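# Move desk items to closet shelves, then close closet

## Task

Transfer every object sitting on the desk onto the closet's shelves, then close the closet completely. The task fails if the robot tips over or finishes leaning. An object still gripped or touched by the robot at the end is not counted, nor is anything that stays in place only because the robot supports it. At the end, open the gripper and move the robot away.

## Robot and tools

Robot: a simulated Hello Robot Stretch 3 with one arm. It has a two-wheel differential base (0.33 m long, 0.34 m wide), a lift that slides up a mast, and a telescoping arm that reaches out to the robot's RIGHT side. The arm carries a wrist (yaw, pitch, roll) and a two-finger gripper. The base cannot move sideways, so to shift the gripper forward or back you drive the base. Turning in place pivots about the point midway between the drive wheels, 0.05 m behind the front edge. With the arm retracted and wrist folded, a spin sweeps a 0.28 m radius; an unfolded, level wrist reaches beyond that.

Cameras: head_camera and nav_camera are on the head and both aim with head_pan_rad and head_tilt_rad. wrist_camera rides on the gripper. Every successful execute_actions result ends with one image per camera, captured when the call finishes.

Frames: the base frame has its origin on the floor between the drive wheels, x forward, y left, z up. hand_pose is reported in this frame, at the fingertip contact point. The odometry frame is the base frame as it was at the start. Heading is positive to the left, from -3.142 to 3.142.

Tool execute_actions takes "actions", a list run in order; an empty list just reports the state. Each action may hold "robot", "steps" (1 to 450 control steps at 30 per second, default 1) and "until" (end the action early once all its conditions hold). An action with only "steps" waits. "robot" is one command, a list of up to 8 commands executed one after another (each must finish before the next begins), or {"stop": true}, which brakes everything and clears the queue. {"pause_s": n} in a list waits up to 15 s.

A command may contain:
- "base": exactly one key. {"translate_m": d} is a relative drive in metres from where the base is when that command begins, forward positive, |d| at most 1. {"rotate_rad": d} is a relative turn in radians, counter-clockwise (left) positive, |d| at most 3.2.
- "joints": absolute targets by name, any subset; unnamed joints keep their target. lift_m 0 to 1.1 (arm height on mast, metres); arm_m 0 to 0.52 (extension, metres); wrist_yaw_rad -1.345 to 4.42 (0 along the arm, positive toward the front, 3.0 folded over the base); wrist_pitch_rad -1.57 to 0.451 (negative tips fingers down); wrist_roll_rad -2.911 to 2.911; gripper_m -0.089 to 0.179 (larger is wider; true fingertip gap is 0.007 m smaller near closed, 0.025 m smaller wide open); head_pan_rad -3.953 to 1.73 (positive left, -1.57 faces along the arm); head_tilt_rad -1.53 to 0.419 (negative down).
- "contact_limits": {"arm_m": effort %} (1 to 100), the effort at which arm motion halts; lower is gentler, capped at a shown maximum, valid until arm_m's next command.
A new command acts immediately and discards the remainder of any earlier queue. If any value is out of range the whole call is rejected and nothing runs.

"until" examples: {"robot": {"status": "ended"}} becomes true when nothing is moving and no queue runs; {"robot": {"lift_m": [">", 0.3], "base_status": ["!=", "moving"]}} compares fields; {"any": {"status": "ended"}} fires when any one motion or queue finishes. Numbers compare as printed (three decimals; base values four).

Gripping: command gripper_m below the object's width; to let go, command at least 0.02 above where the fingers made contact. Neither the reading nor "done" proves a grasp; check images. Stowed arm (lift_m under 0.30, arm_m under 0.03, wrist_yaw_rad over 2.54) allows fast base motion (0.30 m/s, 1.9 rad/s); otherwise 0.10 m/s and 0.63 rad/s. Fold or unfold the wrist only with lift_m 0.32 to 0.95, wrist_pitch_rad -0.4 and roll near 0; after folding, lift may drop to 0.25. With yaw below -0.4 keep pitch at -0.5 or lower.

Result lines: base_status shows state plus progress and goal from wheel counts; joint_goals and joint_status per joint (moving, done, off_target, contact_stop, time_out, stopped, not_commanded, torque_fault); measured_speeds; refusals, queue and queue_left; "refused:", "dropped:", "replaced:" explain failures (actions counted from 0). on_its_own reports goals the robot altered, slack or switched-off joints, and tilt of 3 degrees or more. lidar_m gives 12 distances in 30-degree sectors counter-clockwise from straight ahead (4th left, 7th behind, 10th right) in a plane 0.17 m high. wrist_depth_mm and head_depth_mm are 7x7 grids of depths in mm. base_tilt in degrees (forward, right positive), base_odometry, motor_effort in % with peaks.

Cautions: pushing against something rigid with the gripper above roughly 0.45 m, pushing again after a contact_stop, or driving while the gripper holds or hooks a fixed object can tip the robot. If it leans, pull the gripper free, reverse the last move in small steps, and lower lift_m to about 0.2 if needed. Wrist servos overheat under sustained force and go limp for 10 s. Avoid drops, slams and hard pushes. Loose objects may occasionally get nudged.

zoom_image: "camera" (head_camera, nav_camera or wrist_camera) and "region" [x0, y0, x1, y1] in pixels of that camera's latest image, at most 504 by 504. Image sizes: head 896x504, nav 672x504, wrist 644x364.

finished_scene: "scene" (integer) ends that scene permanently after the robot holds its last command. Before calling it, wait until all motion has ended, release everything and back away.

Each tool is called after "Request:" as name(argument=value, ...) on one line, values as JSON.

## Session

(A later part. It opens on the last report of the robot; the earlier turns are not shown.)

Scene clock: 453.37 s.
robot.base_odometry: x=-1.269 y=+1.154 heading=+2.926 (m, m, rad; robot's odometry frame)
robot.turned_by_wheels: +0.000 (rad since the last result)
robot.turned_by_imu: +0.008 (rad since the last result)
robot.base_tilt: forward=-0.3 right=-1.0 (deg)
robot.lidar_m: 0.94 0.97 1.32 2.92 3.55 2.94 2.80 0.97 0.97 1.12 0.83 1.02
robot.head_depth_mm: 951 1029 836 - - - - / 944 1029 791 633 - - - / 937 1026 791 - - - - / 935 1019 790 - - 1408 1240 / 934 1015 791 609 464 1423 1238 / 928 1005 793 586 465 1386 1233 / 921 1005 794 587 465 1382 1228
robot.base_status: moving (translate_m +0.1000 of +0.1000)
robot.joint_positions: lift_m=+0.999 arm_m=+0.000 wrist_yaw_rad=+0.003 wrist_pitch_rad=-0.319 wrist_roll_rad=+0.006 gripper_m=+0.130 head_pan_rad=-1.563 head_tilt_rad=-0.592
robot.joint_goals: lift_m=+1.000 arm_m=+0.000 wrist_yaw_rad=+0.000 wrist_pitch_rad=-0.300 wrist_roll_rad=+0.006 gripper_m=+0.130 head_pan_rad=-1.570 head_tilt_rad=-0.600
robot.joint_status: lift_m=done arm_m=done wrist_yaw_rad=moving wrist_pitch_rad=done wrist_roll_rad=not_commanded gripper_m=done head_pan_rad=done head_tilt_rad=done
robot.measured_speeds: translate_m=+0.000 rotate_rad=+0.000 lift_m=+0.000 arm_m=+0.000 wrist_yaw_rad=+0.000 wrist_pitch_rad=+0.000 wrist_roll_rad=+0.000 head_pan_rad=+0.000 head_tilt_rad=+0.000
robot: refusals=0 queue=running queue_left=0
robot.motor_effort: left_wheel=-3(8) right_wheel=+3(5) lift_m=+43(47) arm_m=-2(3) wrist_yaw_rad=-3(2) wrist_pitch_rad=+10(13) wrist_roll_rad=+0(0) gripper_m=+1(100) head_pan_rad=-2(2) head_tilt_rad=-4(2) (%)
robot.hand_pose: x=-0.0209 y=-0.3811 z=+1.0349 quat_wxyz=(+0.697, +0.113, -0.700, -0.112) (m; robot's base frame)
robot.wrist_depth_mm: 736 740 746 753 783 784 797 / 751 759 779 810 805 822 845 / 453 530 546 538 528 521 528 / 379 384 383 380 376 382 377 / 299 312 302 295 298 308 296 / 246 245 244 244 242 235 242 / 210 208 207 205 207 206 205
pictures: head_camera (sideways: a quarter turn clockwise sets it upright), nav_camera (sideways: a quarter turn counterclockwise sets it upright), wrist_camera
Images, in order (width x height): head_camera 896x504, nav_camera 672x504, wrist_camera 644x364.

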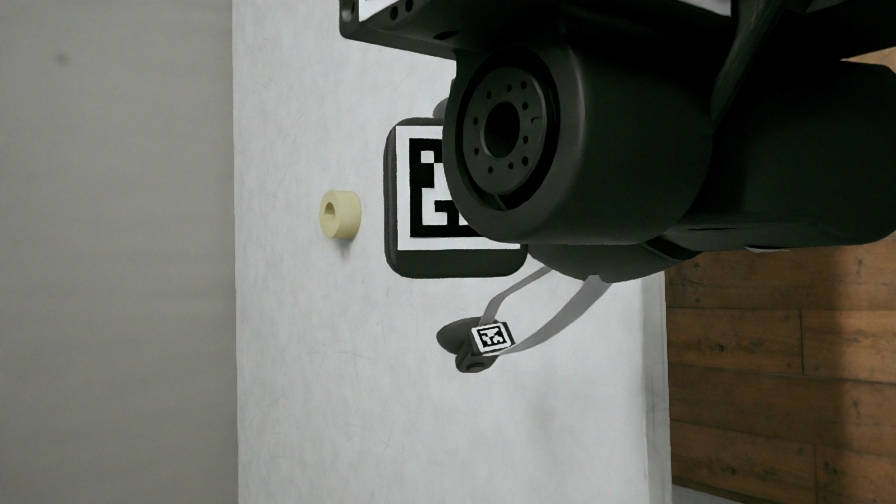

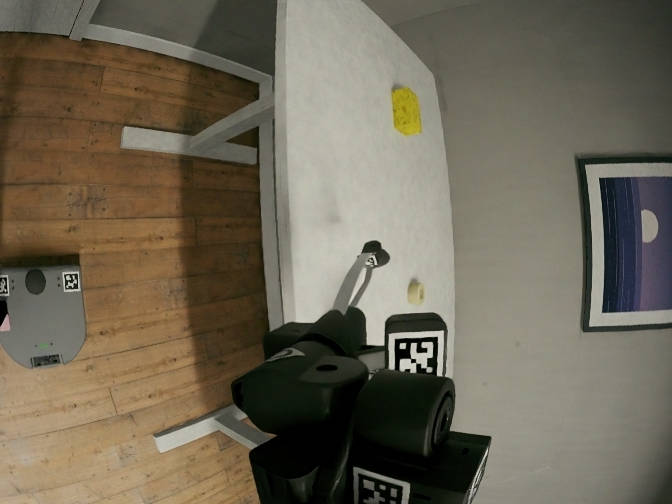

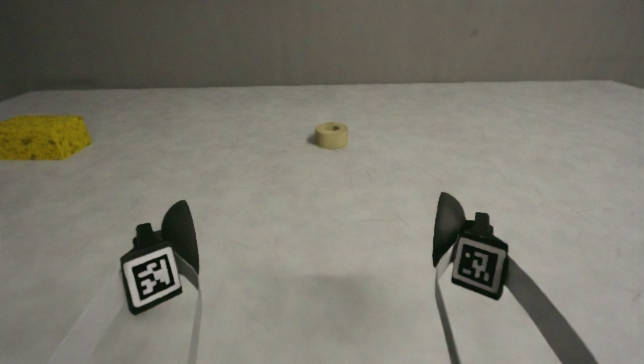

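Request:
execute_actions(actions=[{"robot":[{"joints":{"arm_m":0.22}},{"joints":{"lift_m":0.942}}],"steps":200,"until":{"robot":{"status":"ended"}}}])

Scene clock: 460.17 s.
robot.base_odometry: x=-1.269 y=+1.154 heading=+2.926 (m, m, rad; robot's odometry frame)
robot.turned_by_wheels: +0.000 (rad since the last result)
robot.turned_by_imu: +0.001 (rad since the last result)
robot.base_tilt: forward=-0.6 right=-1.7 (deg)
robot.lidar_m: 0.94 0.98 1.33 2.92 3.54 2.94 2.80 0.97 0.97 1.11 0.83 1.02
robot.head_depth_mm: 945 1032 - - 465 1420 1234 / 949 1024 - - 466 1412 1235 / 940 1023 - - 465 1415 1240 / 935 1020 883 565 465 1425 1233 / 929 1016 795 585 465 1414 1236 / 925 1005 795 585 465 1387 1244 / 925 999 793 586 464 1383 1236
robot.base_status: done (translate_m +0.1000 of +0.1000)
robot.joint_positions: lift_m=+0.943 arm_m=+0.220 wrist_yaw_rad=+0.001 wrist_pitch_rad=-0.319 wrist_roll_rad=+0.006 gripper_m=+0.130 head_pan_rad=-1.563 head_tilt_rad=-0.592
robot.joint_goals: lift_m=+0.942 arm_m=+0.220 wrist_yaw_rad=+0.000 wrist_pitch_rad=-0.300 wrist_roll_rad=+0.006 gripper_m=+0.130 head_pan_rad=-1.570 head_tilt_rad=-0.600
robot.joint_status: lift_m=done arm_m=done wrist_yaw_rad=done wrist_pitch_rad=done wrist_roll_rad=not_commanded gripper_m=done head_pan_rad=done head_tilt_rad=done
robot.measured_speeds: translate_m=+0.000 rotate_rad=+0.000 lift_m=+0.000 arm_m=+0.000 wrist_yaw_rad=+0.000 wrist_pitch_rad=+0.000 wrist_roll_rad=+0.000 head_pan_rad=+0.000 head_tilt_rad=+0.000
robot: refusals=0 queue=done queue_left=0
robot.motor_effort: left_wheel=-3(3) right_wheel=+2(3) lift_m=+17(43) arm_m=+3(6) wrist_yaw_rad=-2(2) wrist_pitch_rad=+11(11) wrist_roll_rad=-1(0) gripper_m=+1(1) head_pan_rad=-1(2) head_tilt_rad=-3(2) (%)
robot.hand_pose: x=-0.0212 y=-0.6003 z=+0.9780 quat_wxyz=(+0.696, +0.113, -0.700, -0.112) (m; robot's base frame)
robot.wrist_depth_mm: 546 536 558 576 578 585 611 / 577 584 598 587 615 629 591 / 374 374 378 369 370 369 371 / 269 270 268 247 268 266 264 / 211 220 209 209 208 217 208 / 172 173 172 172 171 166 170 / 150 146 146 146 145 145 144
pictures: head_camera (sideways: a quarter turn clockwise sets it upright), nav_camera (sideways: a quarter turn counterclockwise sets it upright), wrist_camera
Images, in order (width x height): head_camera 896x504, nav_camera 672x504, wrist_camera 644x364.

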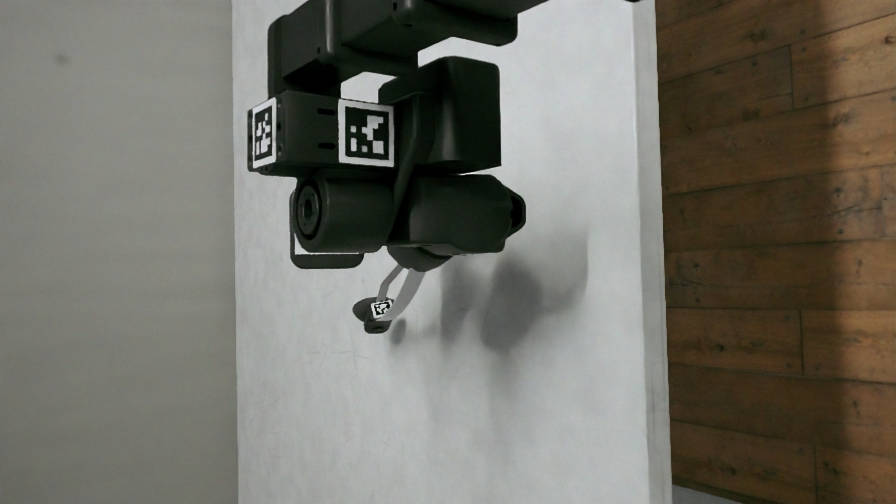

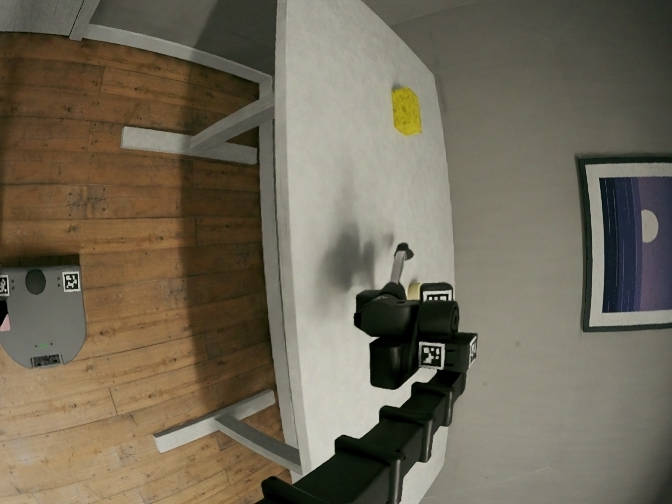

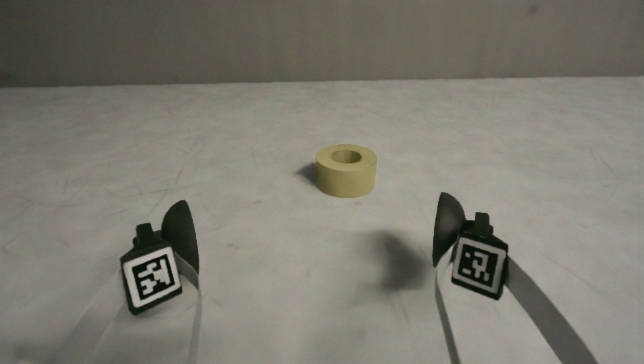

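Request:
execute_actions(actions=[{"robot":[{"base":{"translate_m":-0.02}},{"joints":{"arm_m":0.335}},{"joints":{"gripper_m":0.02}},{"pause_s":0.5},{"joints":{"lift_m":1.0}}],"steps":300,"until":{"robot":{"status":"ended"}}}])

Scene clock: 469.90 s.
robot.base_odometry: x=-1.249 y=+1.149 heading=+2.926 (m, m, rad; robot's odometry frame)
robot.turned_by_wheels: +0.000 (rad since the last result)
robot.turned_by_imu: +0.001 (rad since the last result)
robot.base_tilt: forward=-0.6 right=-1.7 (deg)
robot.lidar_m: 0.96 1.00 1.35 2.91 3.54 2.91 2.78 0.97 0.96 1.12 0.84 1.04
robot.head_depth_mm: 948 - 737 586 466 1410 1239 / 933 - 755 587 465 1412 1232 / 926 - 719 586 465 1407 1227 / 934 1004 721 586 464 1408 1235 / 932 1010 794 586 465 1413 1232 / 928 1004 796 586 465 1374 1239 / 920 1005 792 586 465 1382 1241
robot.base_status: done (translate_m -0.0200 of -0.0200)
robot.joint_positions: lift_m=+0.999 arm_m=+0.335 wrist_yaw_rad=+0.001 wrist_pitch_rad=-0.318 wrist_roll_rad=+0.006 gripper_m=+0.021 head_pan_rad=-1.563 head_tilt_rad=-0.592
robot.joint_goals: lift_m=+1.000 arm_m=+0.335 wrist_yaw_rad=+0.000 wrist_pitch_rad=-0.300 wrist_roll_rad=+0.006 gripper_m=+0.020 head_pan_rad=-1.570 head_tilt_rad=-0.600
robot.joint_status: lift_m=done arm_m=done wrist_yaw_rad=done wrist_pitch_rad=done wrist_roll_rad=not_commanded gripper_m=done head_pan_rad=done head_tilt_rad=done
robot.measured_speeds: translate_m=+0.000 rotate_rad=+0.000 lift_m=+0.000 arm_m=+0.000 wrist_yaw_rad=+0.000 wrist_pitch_rad=+0.000 wrist_roll_rad=+0.000 head_pan_rad=+0.000 head_tilt_rad=+0.000
robot: refusals=0 queue=done queue_left=0
robot.motor_effort: left_wheel=-2(7) right_wheel=+2(4) lift_m=+43(44) arm_m=+4(6) wrist_yaw_rad=-2(2) wrist_pitch_rad=+11(11) wrist_roll_rad=+0(0) gripper_m=-18(100) head_pan_rad=-2(2) head_tilt_rad=-3(3) (%)
robot.hand_pose: x=-0.0212 y=-0.7155 z=+1.0353 quat_wxyz=(+0.697, +0.112, -0.700, -0.112) (m; robot's base frame)
robot.wrist_depth_mm: 440 460 460 470 476 486 490 / 482 486 501 499 517 535 540 / 501 509 529 549 526 517 516 / 385 381 379 382 381 377 380 / 300 299 313 286 299 294 294 / 244 245 227 142 234 241 242 / 204 207 206 193 204 205 205
pictures: head_camera (sideways: a quarter turn clockwise sets it upright), nav_camera (sideways: a quarter turn counterclockwise sets it upright), wrist_camera
Images, in order (width x height): head_camera 896x504, nav_camera 672x504, wrist_camera 644x364.

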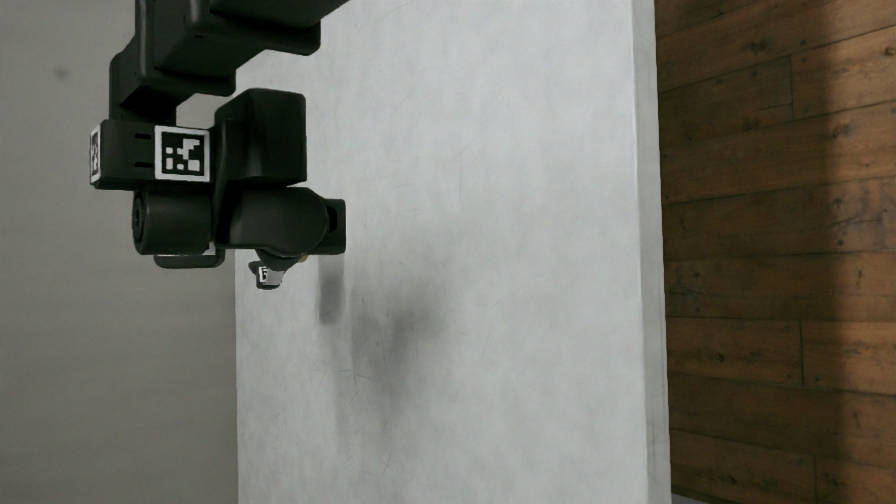

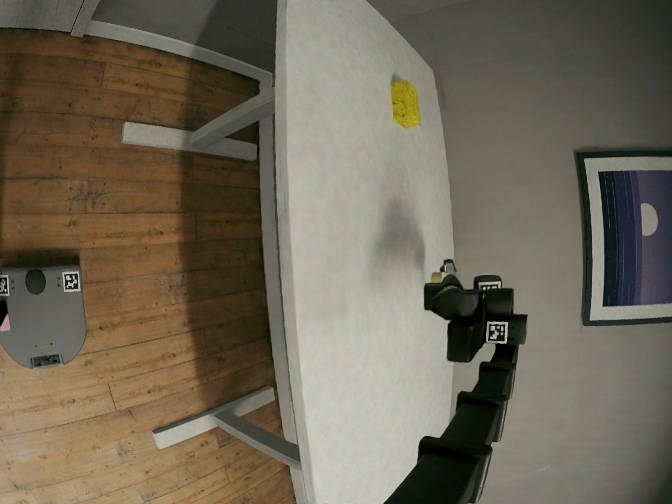

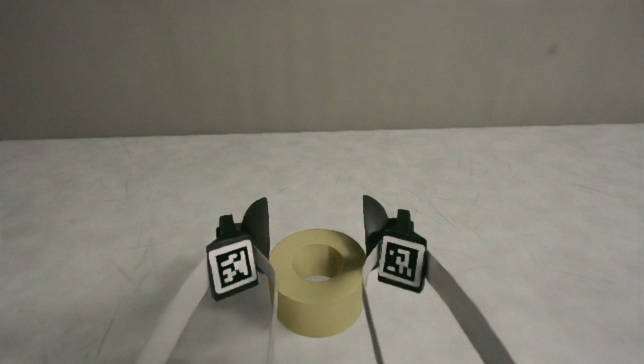

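Request:
execute_actions(actions=[{"robot":[{"joints":{"arm_m":0.0}},{"joints":{"lift_m":0.93,"wrist_pitch_rad":-0.4,"wrist_yaw_rad":2.9},"base":{"rotate_rad":1.893}},{"joints":{"lift_m":0.29}},{"base":{"translate_m":1.0}},{"base":{"translate_m":1.0}},{"base":{"translate_m":0.54}},{"base":{"rotate_rad":1.224}},{"joints":{"lift_m":0.9,"head_tilt_rad":-0.5}}],"steps":450,"until":{"robot":{"status":"ended"}}},{"steps":450,"until":{"robot":{"status":"ended"}}}])

Scene clock: 508.13 s.
robot.base_odometry: x=-0.979 y=-1.376 heading=-0.240 (m, m, rad; robot's odometry frame)
robot.turned_by_wheels: +3.117 (rad since the last result)
robot.turned_by_imu: +3.148 (rad since the last result)
robot.base_tilt: forward=-0.6 right=-1.7 (deg)
robot.lidar_m: 2.03 2.10 2.79 3.09 2.54 1.82 1.73 0.72 0.59 1.22 0.52 0.68
robot.head_depth_mm: 1039 1072 1159 1036 1174 1260 1218 / 1029 1074 1208 1035 1240 1502 1295 / 1021 1072 1199 1032 1242 1499 1290 / 1018 1074 1192 1035 1240 1490 1299 / 1014 1064 1177 1031 1246 1467 1293 / 1006 1061 1174 984 1204 1079 794 / 1001 811 481 530 580 661 763
robot.base_status: done (rotate_rad +1.2239 of +1.2240)
robot.joint_positions: lift_m=+0.318 arm_m=+0.000 wrist_yaw_rad=+2.898 wrist_pitch_rad=-0.416 wrist_roll_rad=+0.006 gripper_m=+0.021 head_pan_rad=-1.563 head_tilt_rad=-0.507
robot.joint_goals: lift_m=+0.900 arm_m=+0.000 wrist_yaw_rad=+2.900 wrist_pitch_rad=-0.400 wrist_roll_rad=+0.006 gripper_m=+0.020 head_pan_rad=-1.570 head_tilt_rad=-0.500
robot.joint_status: lift_m=moving arm_m=done wrist_yaw_rad=done wrist_pitch_rad=done wrist_roll_rad=not_commanded gripper_m=done head_pan_rad=done head_tilt_rad=moving
robot.measured_speeds: translate_m=+0.000 rotate_rad=+0.000 lift_m=+0.104 arm_m=+0.000 wrist_yaw_rad=+0.000 wrist_pitch_rad=+0.000 wrist_roll_rad=+0.000 head_pan_rad=+0.000 head_tilt_rad=+0.000
robot: refusals=0 queue=running queue_left=0
robot.motor_effort: left_wheel=-3(10) right_wheel=+2(11) lift_m=+42(46) arm_m=-2(2) wrist_yaw_rad=+1(5) wrist_pitch_rad=+9(11) wrist_roll_rad=+0(0) gripper_m=-18(18) head_pan_rad=-2(3) head_tilt_rad=+1(10) (%)
robot.hand_pose: x=+0.0328 y=+0.0726 z=+0.3315 quat_wxyz=(+0.230, +0.706, +0.061, +0.667) (m; robot's base frame)
robot.wrist_depth_mm: - - - - - - - / - - - - - - - / - - 962 956 977 998 - / 759 - 746 755 753 760 762 / 616 593 645 170 625 627 604 / 518 521 - 143 503 520 527 / 454 - - 430 451 451 458
pictures: head_camera (sideways: a quarter turn clockwise sets it upright), nav_camera (sideways: a quarter turn counterclockwise sets it upright), wrist_camera
Images, in order (width x height): head_camera 896x504, nav_camera 672x504, wrist_camera 644x364.

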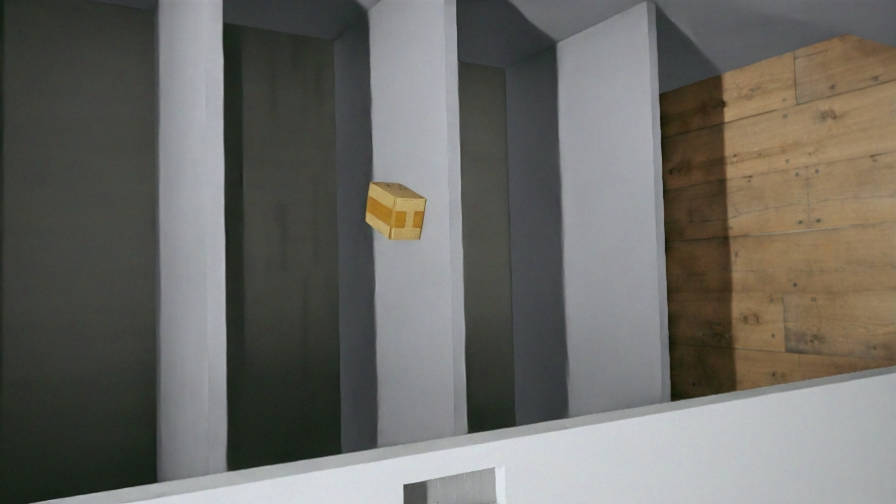

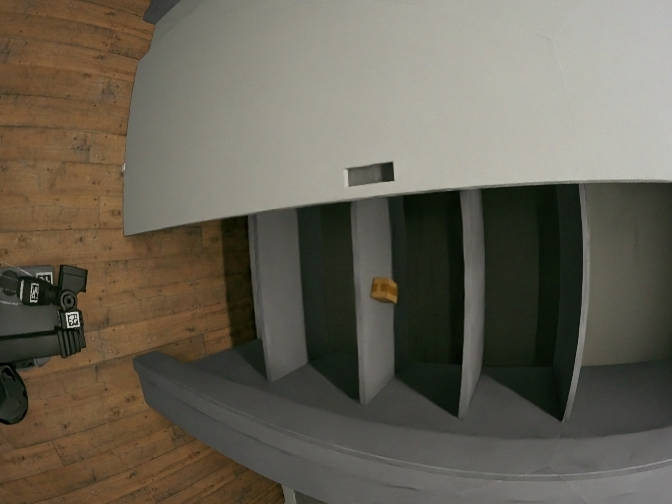

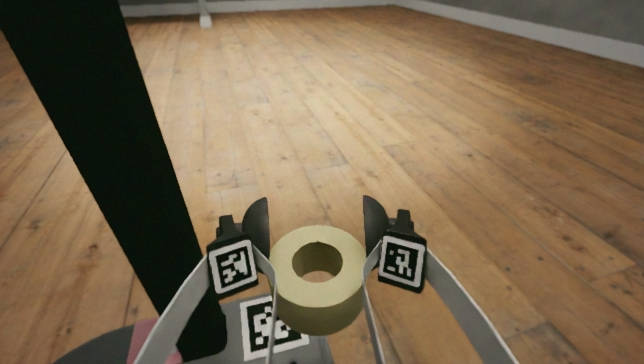

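Request:
execute_actions(actions=[{"robot":[{"joints":{"lift_m":0.56,"wrist_yaw_rad":0}},{"joints":{"wrist_pitch_rad":-0.3}},{"joints":{"arm_m":0.45}}],"steps":400,"until":{"robot":{"status":"ended"}}}])

Scene clock: 521.13 s.
robot.base_odometry: x=-0.979 y=-1.376 heading=-0.240 (m, m, rad; robot's odometry frame)
robot.turned_by_wheels: +0.000 (rad since the last result)
robot.turned_by_imu: +0.002 (rad since the last result)
robot.base_tilt: forward=-0.6 right=-1.7 (deg)
robot.lidar_m: 2.04 2.10 2.79 3.09 2.53 1.82 1.73 0.72 0.59 1.22 0.52 0.68
robot.head_depth_mm: 1032 1072 1155 1033 1181 1264 1215 / 1032 1070 1208 1032 1250 1516 - / 1023 1078 1195 1033 1289 1461 1302 / 1024 1068 1184 1030 1284 1513 1295 / 1016 1063 1191 1034 1237 1460 1297 / 1011 1062 1179 977 1197 1070 793 / 994 807 480 530 579 659 763
robot.base_status: done (rotate_rad +1.2239 of +1.2240)
robot.joint_positions: lift_m=+0.561 arm_m=+0.450 wrist_yaw_rad=+0.001 wrist_pitch_rad=-0.322 wrist_roll_rad=+0.006 gripper_m=+0.021 head_pan_rad=-1.563 head_tilt_rad=-0.507
robot.joint_goals: lift_m=+0.560 arm_m=+0.450 wrist_yaw_rad=+0.000 wrist_pitch_rad=-0.300 wrist_roll_rad=+0.006 gripper_m=+0.020 head_pan_rad=-1.570 head_tilt_rad=-0.500
robot.joint_status: lift_m=done arm_m=done wrist_yaw_rad=done wrist_pitch_rad=done wrist_roll_rad=not_commanded gripper_m=done head_pan_rad=done head_tilt_rad=done
robot.measured_speeds: translate_m=+0.000 rotate_rad=+0.000 lift_m=+0.000 arm_m=+0.000 wrist_yaw_rad=+0.000 wrist_pitch_rad=+0.000 wrist_roll_rad=+0.000 head_pan_rad=+0.000 head_tilt_rad=+0.000
robot: refusals=0 queue=done queue_left=0
robot.motor_effort: left_wheel=-3(2) right_wheel=+2(2) lift_m=+16(41) arm_m=+3(8) wrist_yaw_rad=-2(4) wrist_pitch_rad=+12(14) wrist_roll_rad=+0(1) gripper_m=-17(18) head_pan_rad=-2(1) head_tilt_rad=+1(1) (%)
robot.hand_pose: x=-0.0212 y=-0.8301 z=+0.5954 quat_wxyz=(+0.696, +0.114, -0.700, -0.113) (m; robot's base frame)
robot.wrist_depth_mm: 436 447 451 462 472 480 406 / 478 479 492 497 510 518 410 / 511 513 532 538 545 559 414 / 481 482 485 491 476 476 418 / 375 375 390 171 380 371 377 / 307 308 285 143 294 306 302 / 261 262 261 254 259 259 259
pictures: head_camera (sideways: a quarter turn clockwise sets it upright), nav_camera (sideways: a quarter turn counterclockwise sets it upright), wrist_camera
Images, in order (width x height): head_camera 896x504, nav_camera 672x504, wrist_camera 644x364.

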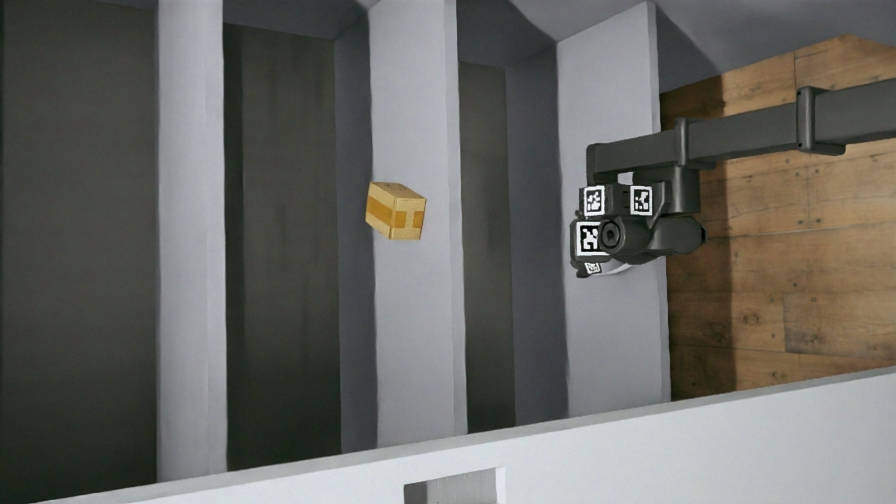

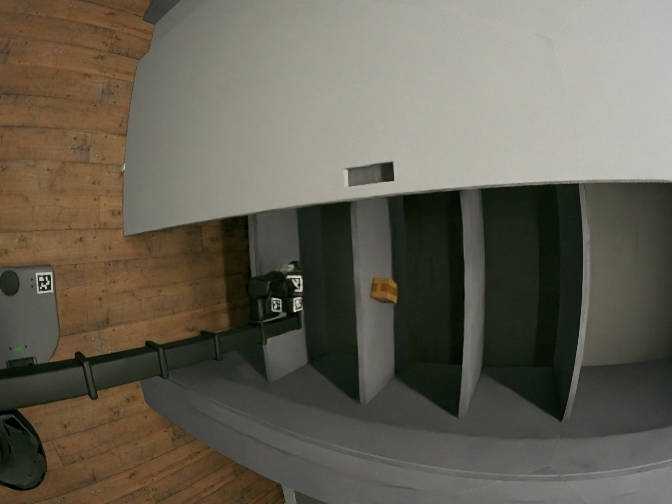

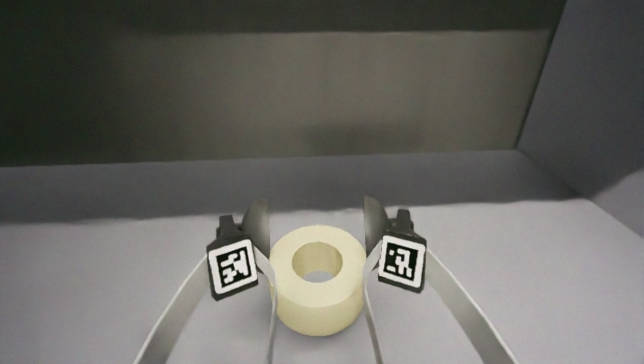

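Request:
execute_actions(actions=[{"robot":[{"joints":{"lift_m":0.47,"arm_m":0.47}},{"joints":{"gripper_m":0.12}},{"joints":{"lift_m":0.52}},{"joints":{"arm_m":0.0}}],"steps":450,"until":{"robot":{"status":"ended"}}}])

Scene clock: 543.57 s.
robot.base_odometry: x=-0.979 y=-1.376 heading=-0.240 (m, m, rad; robot's odometry frame)
robot.turned_by_wheels: +0.000 (rad since the last result)
robot.turned_by_imu: +0.001 (rad since the last result)
robot.base_tilt: forward=-0.6 right=-1.7 (deg)
robot.lidar_m: 2.03 2.09 2.78 3.09 2.54 1.82 1.73 0.72 0.59 1.22 0.52 0.69
robot.head_depth_mm: 1035 1079 1155 1034 1175 1272 1214 / 1031 1078 1206 1033 1247 1506 1300 / 1026 1071 1191 1031 1250 1494 1300 / 1017 1072 1182 1033 1247 1510 1294 / 1013 1069 1179 1032 1242 1468 1301 / 1006 1063 1182 983 1206 1074 793 / 994 811 480 530 580 660 762
robot.base_status: done (rotate_rad +1.2239 of +1.2240)
robot.joint_positions: lift_m=+0.519 arm_m=+0.000 wrist_yaw_rad=+0.001 wrist_pitch_rad=-0.320 wrist_roll_rad=+0.006 gripper_m=+0.120 head_pan_rad=-1.563 head_tilt_rad=-0.507
robot.joint_goals: lift_m=+0.520 arm_m=+0.000 wrist_yaw_rad=+0.000 wrist_pitch_rad=-0.300 wrist_roll_rad=+0.006 gripper_m=+0.120 head_pan_rad=-1.570 head_tilt_rad=-0.500
robot.joint_status: lift_m=done arm_m=done wrist_yaw_rad=done wrist_pitch_rad=done wrist_roll_rad=not_commanded gripper_m=done head_pan_rad=done head_tilt_rad=done
robot.measured_speeds: translate_m=+0.000 rotate_rad=+0.000 lift_m=+0.000 arm_m=+0.000 wrist_yaw_rad=+0.000 wrist_pitch_rad=+0.000 wrist_roll_rad=+0.000 head_pan_rad=+0.000 head_tilt_rad=+0.000
robot: refusals=0 queue=done queue_left=0
robot.motor_effort: left_wheel=-3(3) right_wheel=+2(2) lift_m=+43(43) arm_m=-3(4) wrist_yaw_rad=-1(2) wrist_pitch_rad=+11(13) wrist_roll_rad=+0(0) gripper_m=+1(100) head_pan_rad=-1(2) head_tilt_rad=+2(3) (%)
robot.hand_pose: x=-0.0212 y=-0.3811 z=+0.5548 quat_wxyz=(+0.696, +0.113, -0.700, -0.113) (m; robot's base frame)
robot.wrist_depth_mm: 212 821 837 830 854 644 429 / 226 842 906 877 872 606 336 / 244 573 668 665 651 602 335 / 268 289 - - - 636 338 / 293 301 - - - 459 339 / 325 327 804 806 842 471 365 / 367 385 699 701 690 542 401
pictures: head_camera (sideways: a quarter turn clockwise sets it upright), nav_camera (sideways: a quarter turn counterclockwise sets it upright), wrist_camera
Images, in order (width x height): head_camera 896x504, nav_camera 672x504, wrist_camera 644x364.

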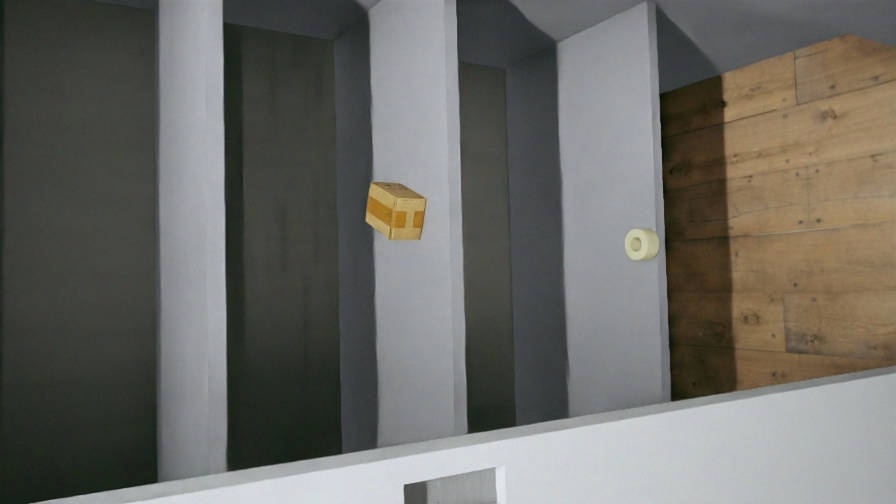

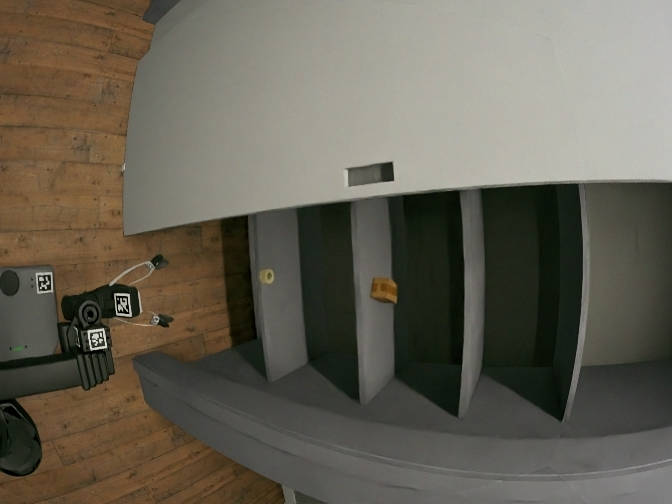

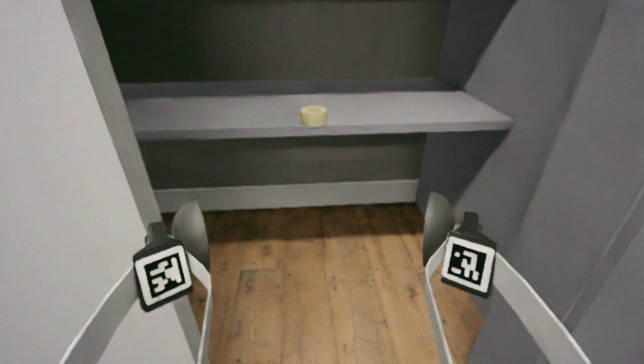

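Request:
execute_actions(actions=[{"robot":[{"joints":{"gripper_m":0.0,"lift_m":0.48}},{"joints":{"arm_m":0.51},"contact_limits":{"arm_m":15}},{"joints":{"arm_m":0.0}}],"steps":450,"until":{"robot":{"status":"ended"}}}])

Scene clock: 558.50 s.
robot.base_odometry: x=-0.979 y=-1.376 heading=-0.240 (m, m, rad; robot's odometry frame)
robot.turned_by_wheels: +0.000 (rad since the last result)
robot.turned_by_imu: +0.002 (rad since the last result)
robot.base_tilt: forward=-0.5 right=-1.8 (deg)
robot.lidar_m: 2.04 2.09 2.77 3.08 2.53 1.81 1.73 0.71 0.59 1.22 0.52 0.69
robot.head_depth_mm: 1034 1077 1158 1032 1183 1261 1217 / 1028 1073 1199 1035 1245 1511 1301 / 1027 1072 1194 1036 1245 1504 1301 / 1019 1065 1185 1034 1252 1513 1298 / 1017 1064 1186 1032 1246 1475 1300 / 1010 1065 1167 980 1203 1076 791 / 997 817 479 532 580 659 766
robot.base_status: done (rotate_rad +1.2239 of +1.2240)
robot.joint_positions: lift_m=+0.481 arm_m=+0.000 wrist_yaw_rad=+0.001 wrist_pitch_rad=-0.319 wrist_roll_rad=+0.006 gripper_m=+0.000 head_pan_rad=-1.563 head_tilt_rad=-0.507
robot.joint_goals: lift_m=+0.480 arm_m=+0.000 wrist_yaw_rad=+0.000 wrist_pitch_rad=-0.300 wrist_roll_rad=+0.006 gripper_m=+0.000 head_pan_rad=-1.570 head_tilt_rad=-0.500
robot.joint_status: lift_m=done arm_m=done wrist_yaw_rad=done wrist_pitch_rad=done wrist_roll_rad=not_commanded gripper_m=done head_pan_rad=done head_tilt_rad=done
robot.measured_speeds: translate_m=+0.000 rotate_rad=+0.000 lift_m=+0.000 arm_m=+0.000 wrist_yaw_rad=+0.000 wrist_pitch_rad=+0.000 wrist_roll_rad=+0.000 head_pan_rad=+0.000 head_tilt_rad=+0.000
robot: refusals=0 queue=done queue_left=0
robot.motor_effort: left_wheel=-3(2) right_wheel=+2(2) lift_m=+17(40) arm_m=-2(3) wrist_yaw_rad=-1(2) wrist_pitch_rad=+11(11) wrist_roll_rad=+0(0) gripper_m=-3(99) head_pan_rad=-2(2) head_tilt_rad=+2(2) (%)
robot.hand_pose: x=-0.0213 y=-0.3811 z=+0.5159 quat_wxyz=(+0.696, +0.113, -0.700, -0.113) (m; robot's base frame)
robot.wrist_depth_mm: 214 804 816 854 881 621 427 / 227 697 753 751 753 604 333 / 246 547 - - - 584 336 / 267 289 - - - 636 338 / 293 311 923 - 940 643 341 / 328 340 781 743 759 500 362 / 369 377 650 660 647 513 408
pictures: head_camera (sideways: a quarter turn clockwise sets it upright), nav_camera (sideways: a quarter turn counterclockwise sets it upright), wrist_camera
Images, in order (width x height): head_camera 896x504, nav_camera 672x504, wrist_camera 644x364.

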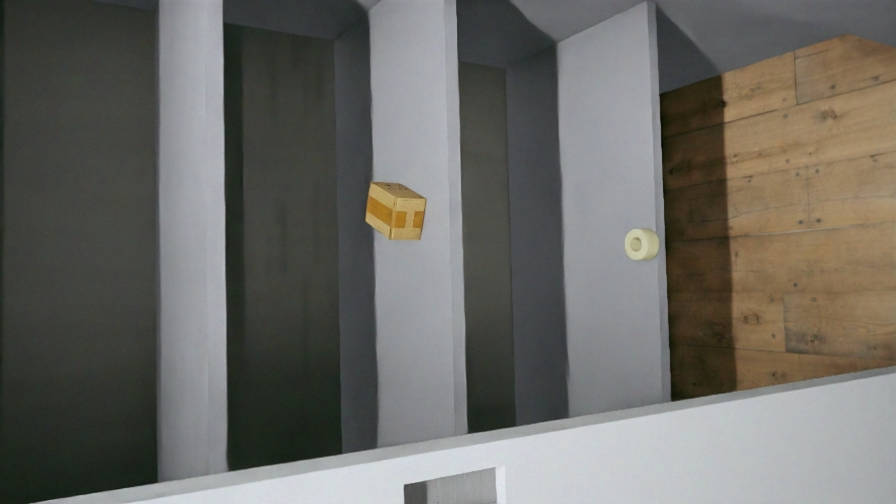

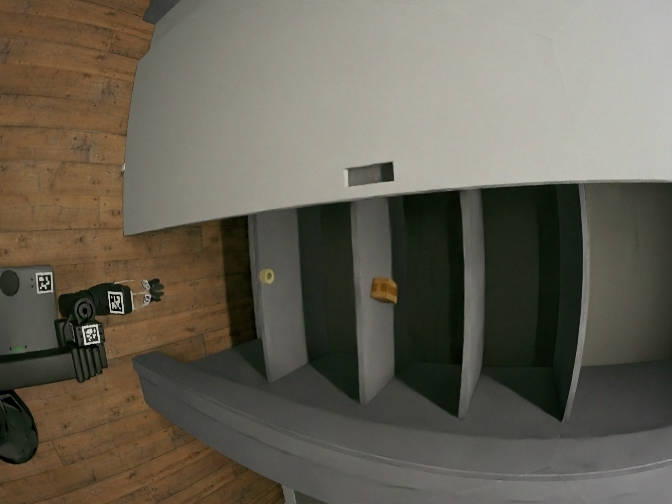

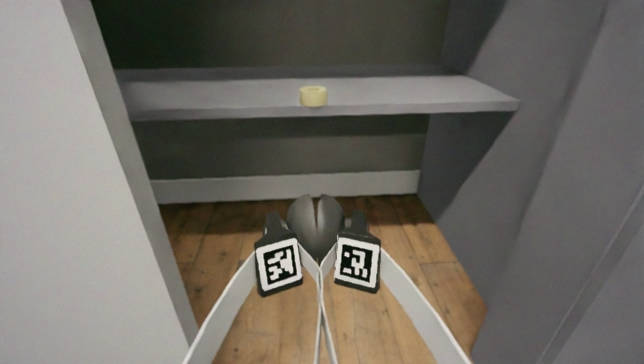

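Request:
execute_actions(actions=[{"robot":[{"joints":{"lift_m":0.46,"arm_m":0.36}},{"joints":{"arm_m":0.51},"contact_limits":{"arm_m":15}}],"steps":450,"until":{"robot":{"status":"ended"}}}])

Scene clock: 568.80 s.
robot.base_odometry: x=-0.979 y=-1.376 heading=-0.240 (m, m, rad; robot's odometry frame)
robot.turned_by_wheels: +0.000 (rad since the last result)
robot.turned_by_imu: +0.001 (rad since the last result)
robot.base_tilt: forward=-0.6 right=-1.7 (deg)
robot.lidar_m: 2.04 2.09 2.78 3.10 2.53 1.82 1.73 0.72 0.59 1.22 0.52 0.68
robot.head_depth_mm: 1036 1071 1155 1032 1172 1264 1214 / 1029 1071 1201 1034 1237 1497 1331 / 1022 1078 1192 1034 1270 1468 1297 / 1018 1072 1183 1034 1293 1478 1299 / 1016 1069 1180 1030 1245 1464 1295 / 1011 1059 1173 983 1205 1078 793 / 995 808 479 530 578 660 764
robot.base_status: done (rotate_rad +1.2239 of +1.2240)
robot.joint_positions: lift_m=+0.461 arm_m=+0.510 wrist_yaw_rad=+0.001 wrist_pitch_rad=-0.319 wrist_roll_rad=+0.006 gripper_m=+0.000 head_pan_rad=-1.563 head_tilt_rad=-0.507
robot.joint_goals: lift_m=+0.460 arm_m=+0.510 wrist_yaw_rad=+0.000 wrist_pitch_rad=-0.300 wrist_roll_rad=+0.006 gripper_m=+0.000 head_pan_rad=-1.570 head_tilt_rad=-0.500
robot.joint_status: lift_m=done arm_m=done wrist_yaw_rad=done wrist_pitch_rad=done wrist_roll_rad=not_commanded gripper_m=done head_pan_rad=done head_tilt_rad=done
robot.measured_speeds: translate_m=+0.000 rotate_rad=+0.000 lift_m=+0.000 arm_m=+0.000 wrist_yaw_rad=+0.000 wrist_pitch_rad=+0.000 wrist_roll_rad=+0.000 head_pan_rad=+0.000 head_tilt_rad=+0.000
robot: refusals=0 queue=done queue_left=0
robot.motor_effort: left_wheel=-3(2) right_wheel=+2(2) lift_m=+17(15) arm_m=+3(2) wrist_yaw_rad=-2(2) wrist_pitch_rad=+11(11) wrist_roll_rad=+0(0) gripper_m=-3(2) head_pan_rad=-2(2) head_tilt_rad=+3(2) (%)
robot.contact_limits: arm_m 15 (drawing in: default 15, maximum 25; extending or still: default 22, maximum 35)
robot.hand_pose: x=-0.0213 y=-0.8903 z=+0.4960 quat_wxyz=(+0.696, +0.113, -0.700, -0.113) (m; robot's base frame)
robot.wrist_depth_mm: 386 393 403 411 417 422 406 / 417 421 434 439 449 461 408 / 405 397 399 401 402 403 372 / 290 289 288 287 287 287 286 / 227 226 223 - 226 224 223 / 184 184 183 177 184 183 182 / 156 156 156 156 156 155 155
pictures: head_camera (sideways: a quarter turn clockwise sets it upright), nav_camera (sideways: a quarter turn counterclockwise sets it upright), wrist_camera
Images, in order (width x height): head_camera 896x504, nav_camera 672x504, wrist_camera 644x364.

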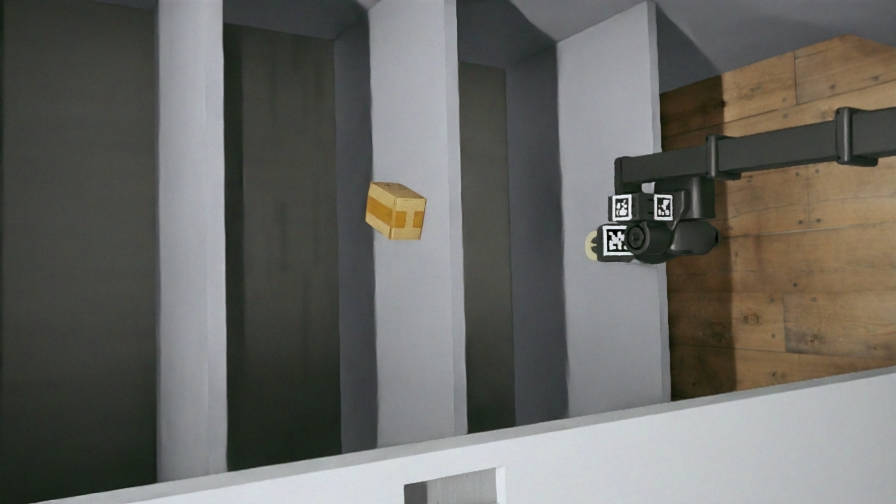

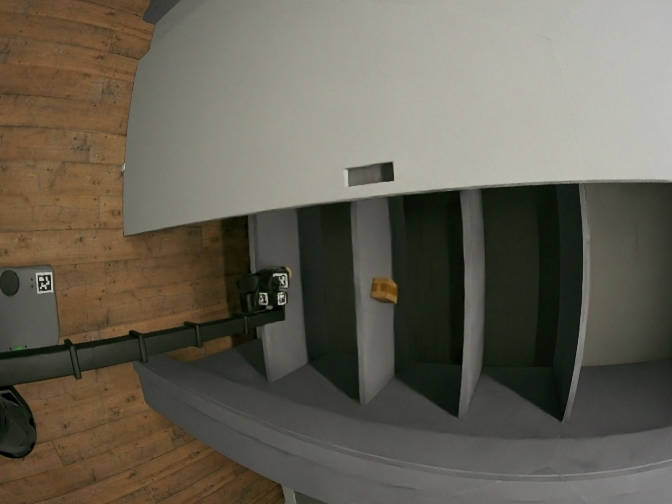

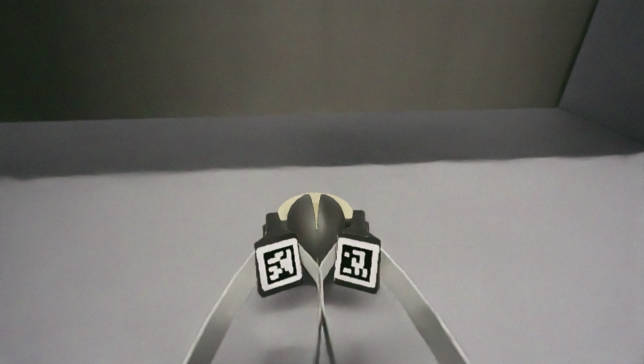

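Request:
execute_actions(actions=[{"robot":[{"joints":{"lift_m":0.5}},{"joints":{"arm_m":0.0}},{"joints":{"wrist_pitch_rad":-0.4}},{"joints":{"wrist_yaw_rad":3.0,"head_pan_rad":0,"head_tilt_rad":-0.6}},{"joints":{"lift_m":0.27}},{"base":{"rotate_rad":2.01}}],"steps":450,"until":{"robot":{"status":"ended"}}},{"robot":[{"base":{"translate_m":1.0}},{"base":{"translate_m":1.0}}],"steps":450,"until":{"robot":{"status":"ended"}}}])

Scene clock: 598.20 s.
robot.base_odometry: x=-1.374 y=+0.585 heading=+1.769 (m, m, rad; robot's odometry frame)
robot.turned_by_wheels: +2.010 (rad since the last result)
robot.turned_by_imu: +2.030 (rad since the last result)
robot.base_tilt: forward=-0.6 right=-1.7 (deg)
robot.lidar_m: 1.34 1.00 0.92 0.93 1.22 2.34 2.35 3.02 2.82 2.75 1.45 1.71
robot.head_depth_mm: 1401 1218 1685 1891 1742 1456 1240 / 1446 1194 1769 1978 1735 1446 1228 / 1487 1191 1835 2026 1756 1446 1238 / 1546 1216 1445 1670 1702 1451 1242 / 1614 1222 1959 2114 1738 1449 1237 / 1470 1524 1681 1825 1757 1443 1233 / 1262 1357 1441 1536 1604 1436 1235
robot.base_status: done (translate_m +1.0000 of +1.0000)
robot.joint_positions: lift_m=+0.270 arm_m=+0.000 wrist_yaw_rad=+2.999 wrist_pitch_rad=-0.414 wrist_roll_rad=+0.006 gripper_m=+0.000 head_pan_rad=-0.007 head_tilt_rad=-0.593
robot.joint_goals: lift_m=+0.270 arm_m=+0.000 wrist_yaw_rad=+3.000 wrist_pitch_rad=-0.400 wrist_roll_rad=+0.006 gripper_m=+0.000 head_pan_rad=+0.000 head_tilt_rad=-0.600
robot.joint_status: lift_m=done arm_m=done wrist_yaw_rad=done wrist_pitch_rad=done wrist_roll_rad=not_commanded gripper_m=done head_pan_rad=done head_tilt_rad=done
robot.measured_speeds: translate_m=+0.000 rotate_rad=+0.000 lift_m=+0.000 arm_m=+0.000 wrist_yaw_rad=+0.000 wrist_pitch_rad=+0.000 wrist_roll_rad=+0.000 head_pan_rad=+0.000 head_tilt_rad=+0.000
robot: refusals=0 queue=done queue_left=0
robot.motor_effort: left_wheel=-3(9) right_wheel=+2(10) lift_m=+17(44) arm_m=-3(1) wrist_yaw_rad=+0(0) wrist_pitch_rad=+8(11) wrist_roll_rad=-1(0) gripper_m=-3(2) head_pan_rad=+3(28) head_tilt_rad=-2(11) (%)
robot.hand_pose: x=+0.0108 y=+0.0772 z=+0.2840 quat_wxyz=(+0.195, +0.702, +0.095, +0.678) (m; robot's base frame)
robot.wrist_depth_mm: - - 956 868 838 789 747 / - - - - 894 828 803 / 896 871 859 882 866 872 818 / 693 688 693 685 672 671 680 / 549 559 - - 550 549 548 / 470 483 - - 465 466 466 / - - - - 398 406 404
pictures: head_camera (sideways: a quarter turn clockwise sets it upright), nav_camera (sideways: a quarter turn counterclockwise sets it upright), wrist_camera
Images, in order (width x height): head_camera 896x504, nav_camera 672x504, wrist_camera 644x364.

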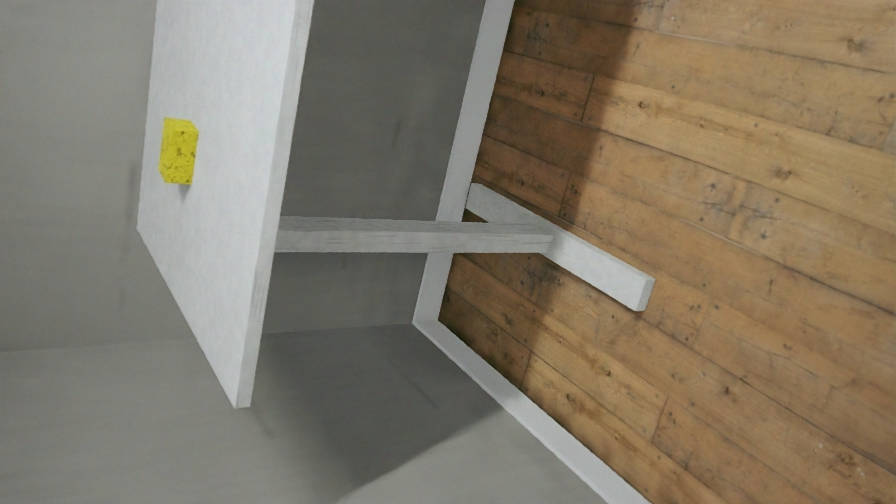

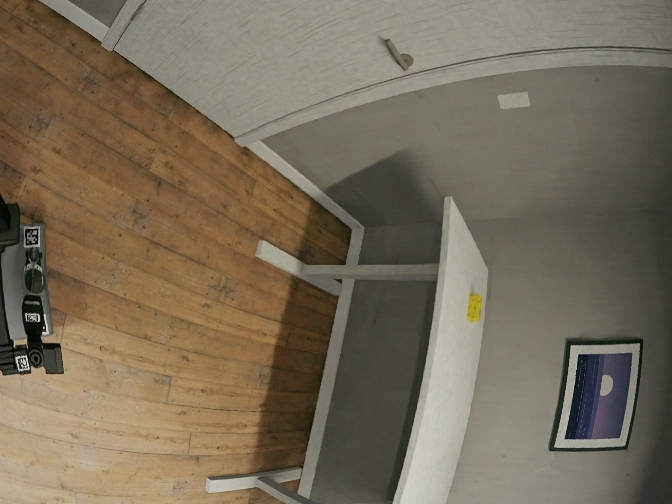

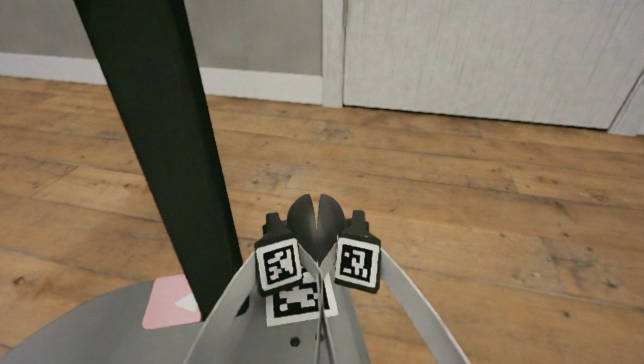

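Request:
execute_actions(actions=[{"robot":[{"base":{"translate_m":0.62}},{"base":{"rotate_rad":1.105}},{"joints":{"lift_m":0.9,"head_pan_rad":-1.57,"head_tilt_rad":-0.6}},{"joints":{"wrist_yaw_rad":0.0}},{"joints":{"lift_m":1.02,"wrist_pitch_rad":-0.3,"gripper_m":0.15}}],"steps":450,"until":{"robot":{"status":"ended"}}}])

Scene clock: 616.97 s.
robot.base_odometry: x=-1.497 y=+1.192 heading=+2.874 (m, m, rad; robot's odometry frame)
robot.turned_by_wheels: +1.105 (rad since the last result)
robot.turned_by_imu: +1.112 (rad since the last result)
robot.base_tilt: forward=-0.5 right=-1.8 (deg)
robot.lidar_m: 0.66 0.70 0.91 2.29 2.95 3.23 3.07 1.20 1.20 1.14 0.72 0.73
robot.head_depth_mm: 968 1058 795 584 471 - - / 968 1048 789 585 479 1520 - / 964 1046 790 583 478 - - / 951 1042 793 584 479 1434 1210 / 948 1033 724 585 465 1442 1239 / 946 1025 719 585 464 1342 1204 / 940 1018 791 586 464 1410 1233
robot.base_status: done (rotate_rad +1.1049 of +1.1050)
robot.joint_positions: lift_m=+0.913 arm_m=+0.000 wrist_yaw_rad=+0.003 wrist_pitch_rad=-0.501 wrist_roll_rad=+0.004 gripper_m=+0.022 head_pan_rad=-1.563 head_tilt_rad=-0.594
robot.joint_goals: lift_m=+1.020 arm_m=+0.000 wrist_yaw_rad=+0.000 wrist_pitch_rad=-0.300 wrist_roll_rad=+0.004 gripper_m=+0.150 head_pan_rad=-1.570 head_tilt_rad=-0.600
robot.joint_status: lift_m=moving arm_m=done wrist_yaw_rad=done wrist_pitch_rad=moving wrist_roll_rad=not_commanded gripper_m=moving head_pan_rad=done head_tilt_rad=done
robot.measured_speeds: translate_m=+0.000 rotate_rad=+0.000 lift_m=+0.070 arm_m=+0.000 wrist_yaw_rad=+0.000 wrist_pitch_rad=-0.240 wrist_roll_rad=+0.000 head_pan_rad=+0.000 head_tilt_rad=+0.000
robot: refusals=0 queue=running queue_left=0
robot.motor_effort: left_wheel=-2(10) right_wheel=+2(8) lift_m=+59(64) arm_m=+0(2) wrist_yaw_rad=-2(32) wrist_pitch_rad=+100(100) wrist_roll_rad=+0(0) gripper_m=+100(100) head_pan_rad=-1(25) head_tilt_rad=-2(4) (%)
robot.hand_pose: x=-0.0210 y=-0.3581 z=+0.9071 quat_wxyz=(+0.684, +0.176, -0.686, -0.175) (m; robot's base frame)
robot.wrist_depth_mm: 293 295 294 297 306 307 306 / 206 206 207 209 212 213 214 / 157 159 160 161 161 162 165 / 129 129 131 135 136 138 143 / 771 - 662 141 - - - / 871 - 833 - - - - / 835 965 936 954 - - 960
pictures: head_camera (sideways: a quarter turn clockwise sets it upright), nav_camera (sideways: a quarter turn counterclockwise sets it upright), wrist_camera
Images, in order (width x height): head_camera 896x504, nav_camera 672x504, wrist_camera 644x364.

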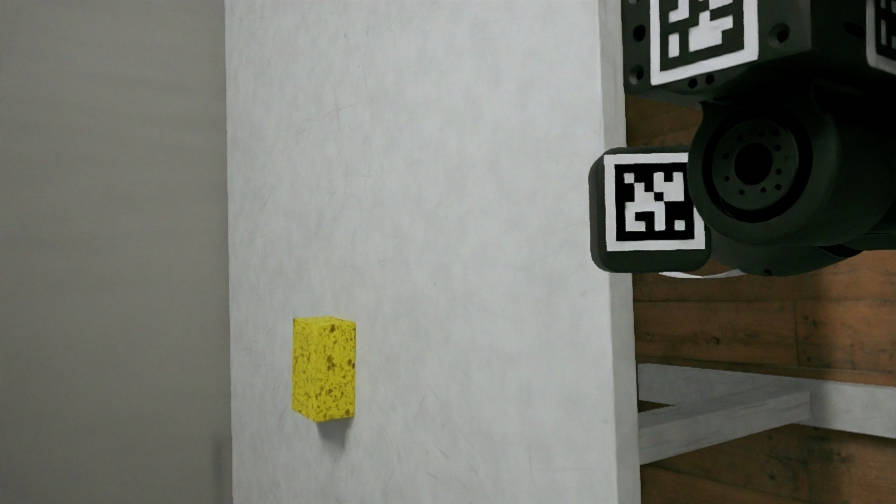

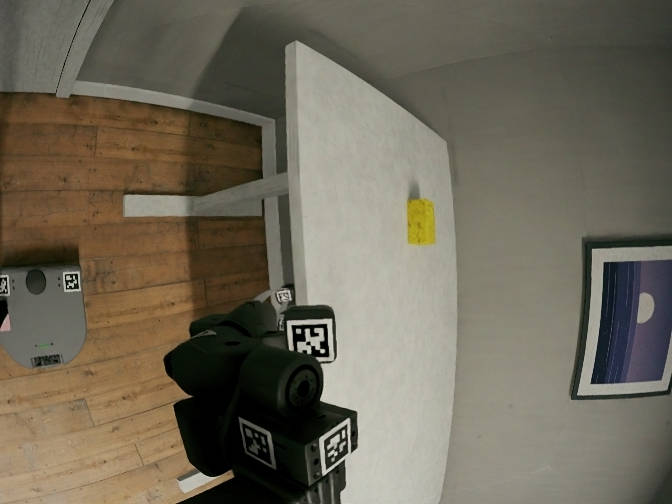

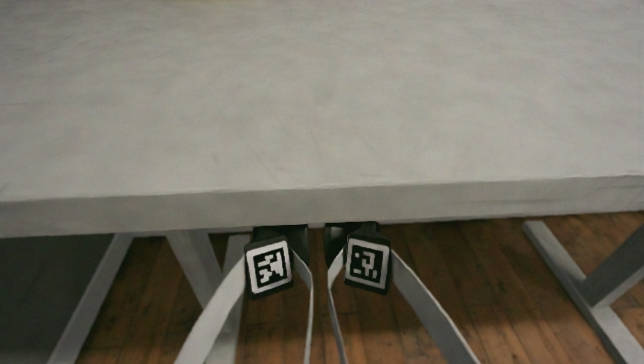

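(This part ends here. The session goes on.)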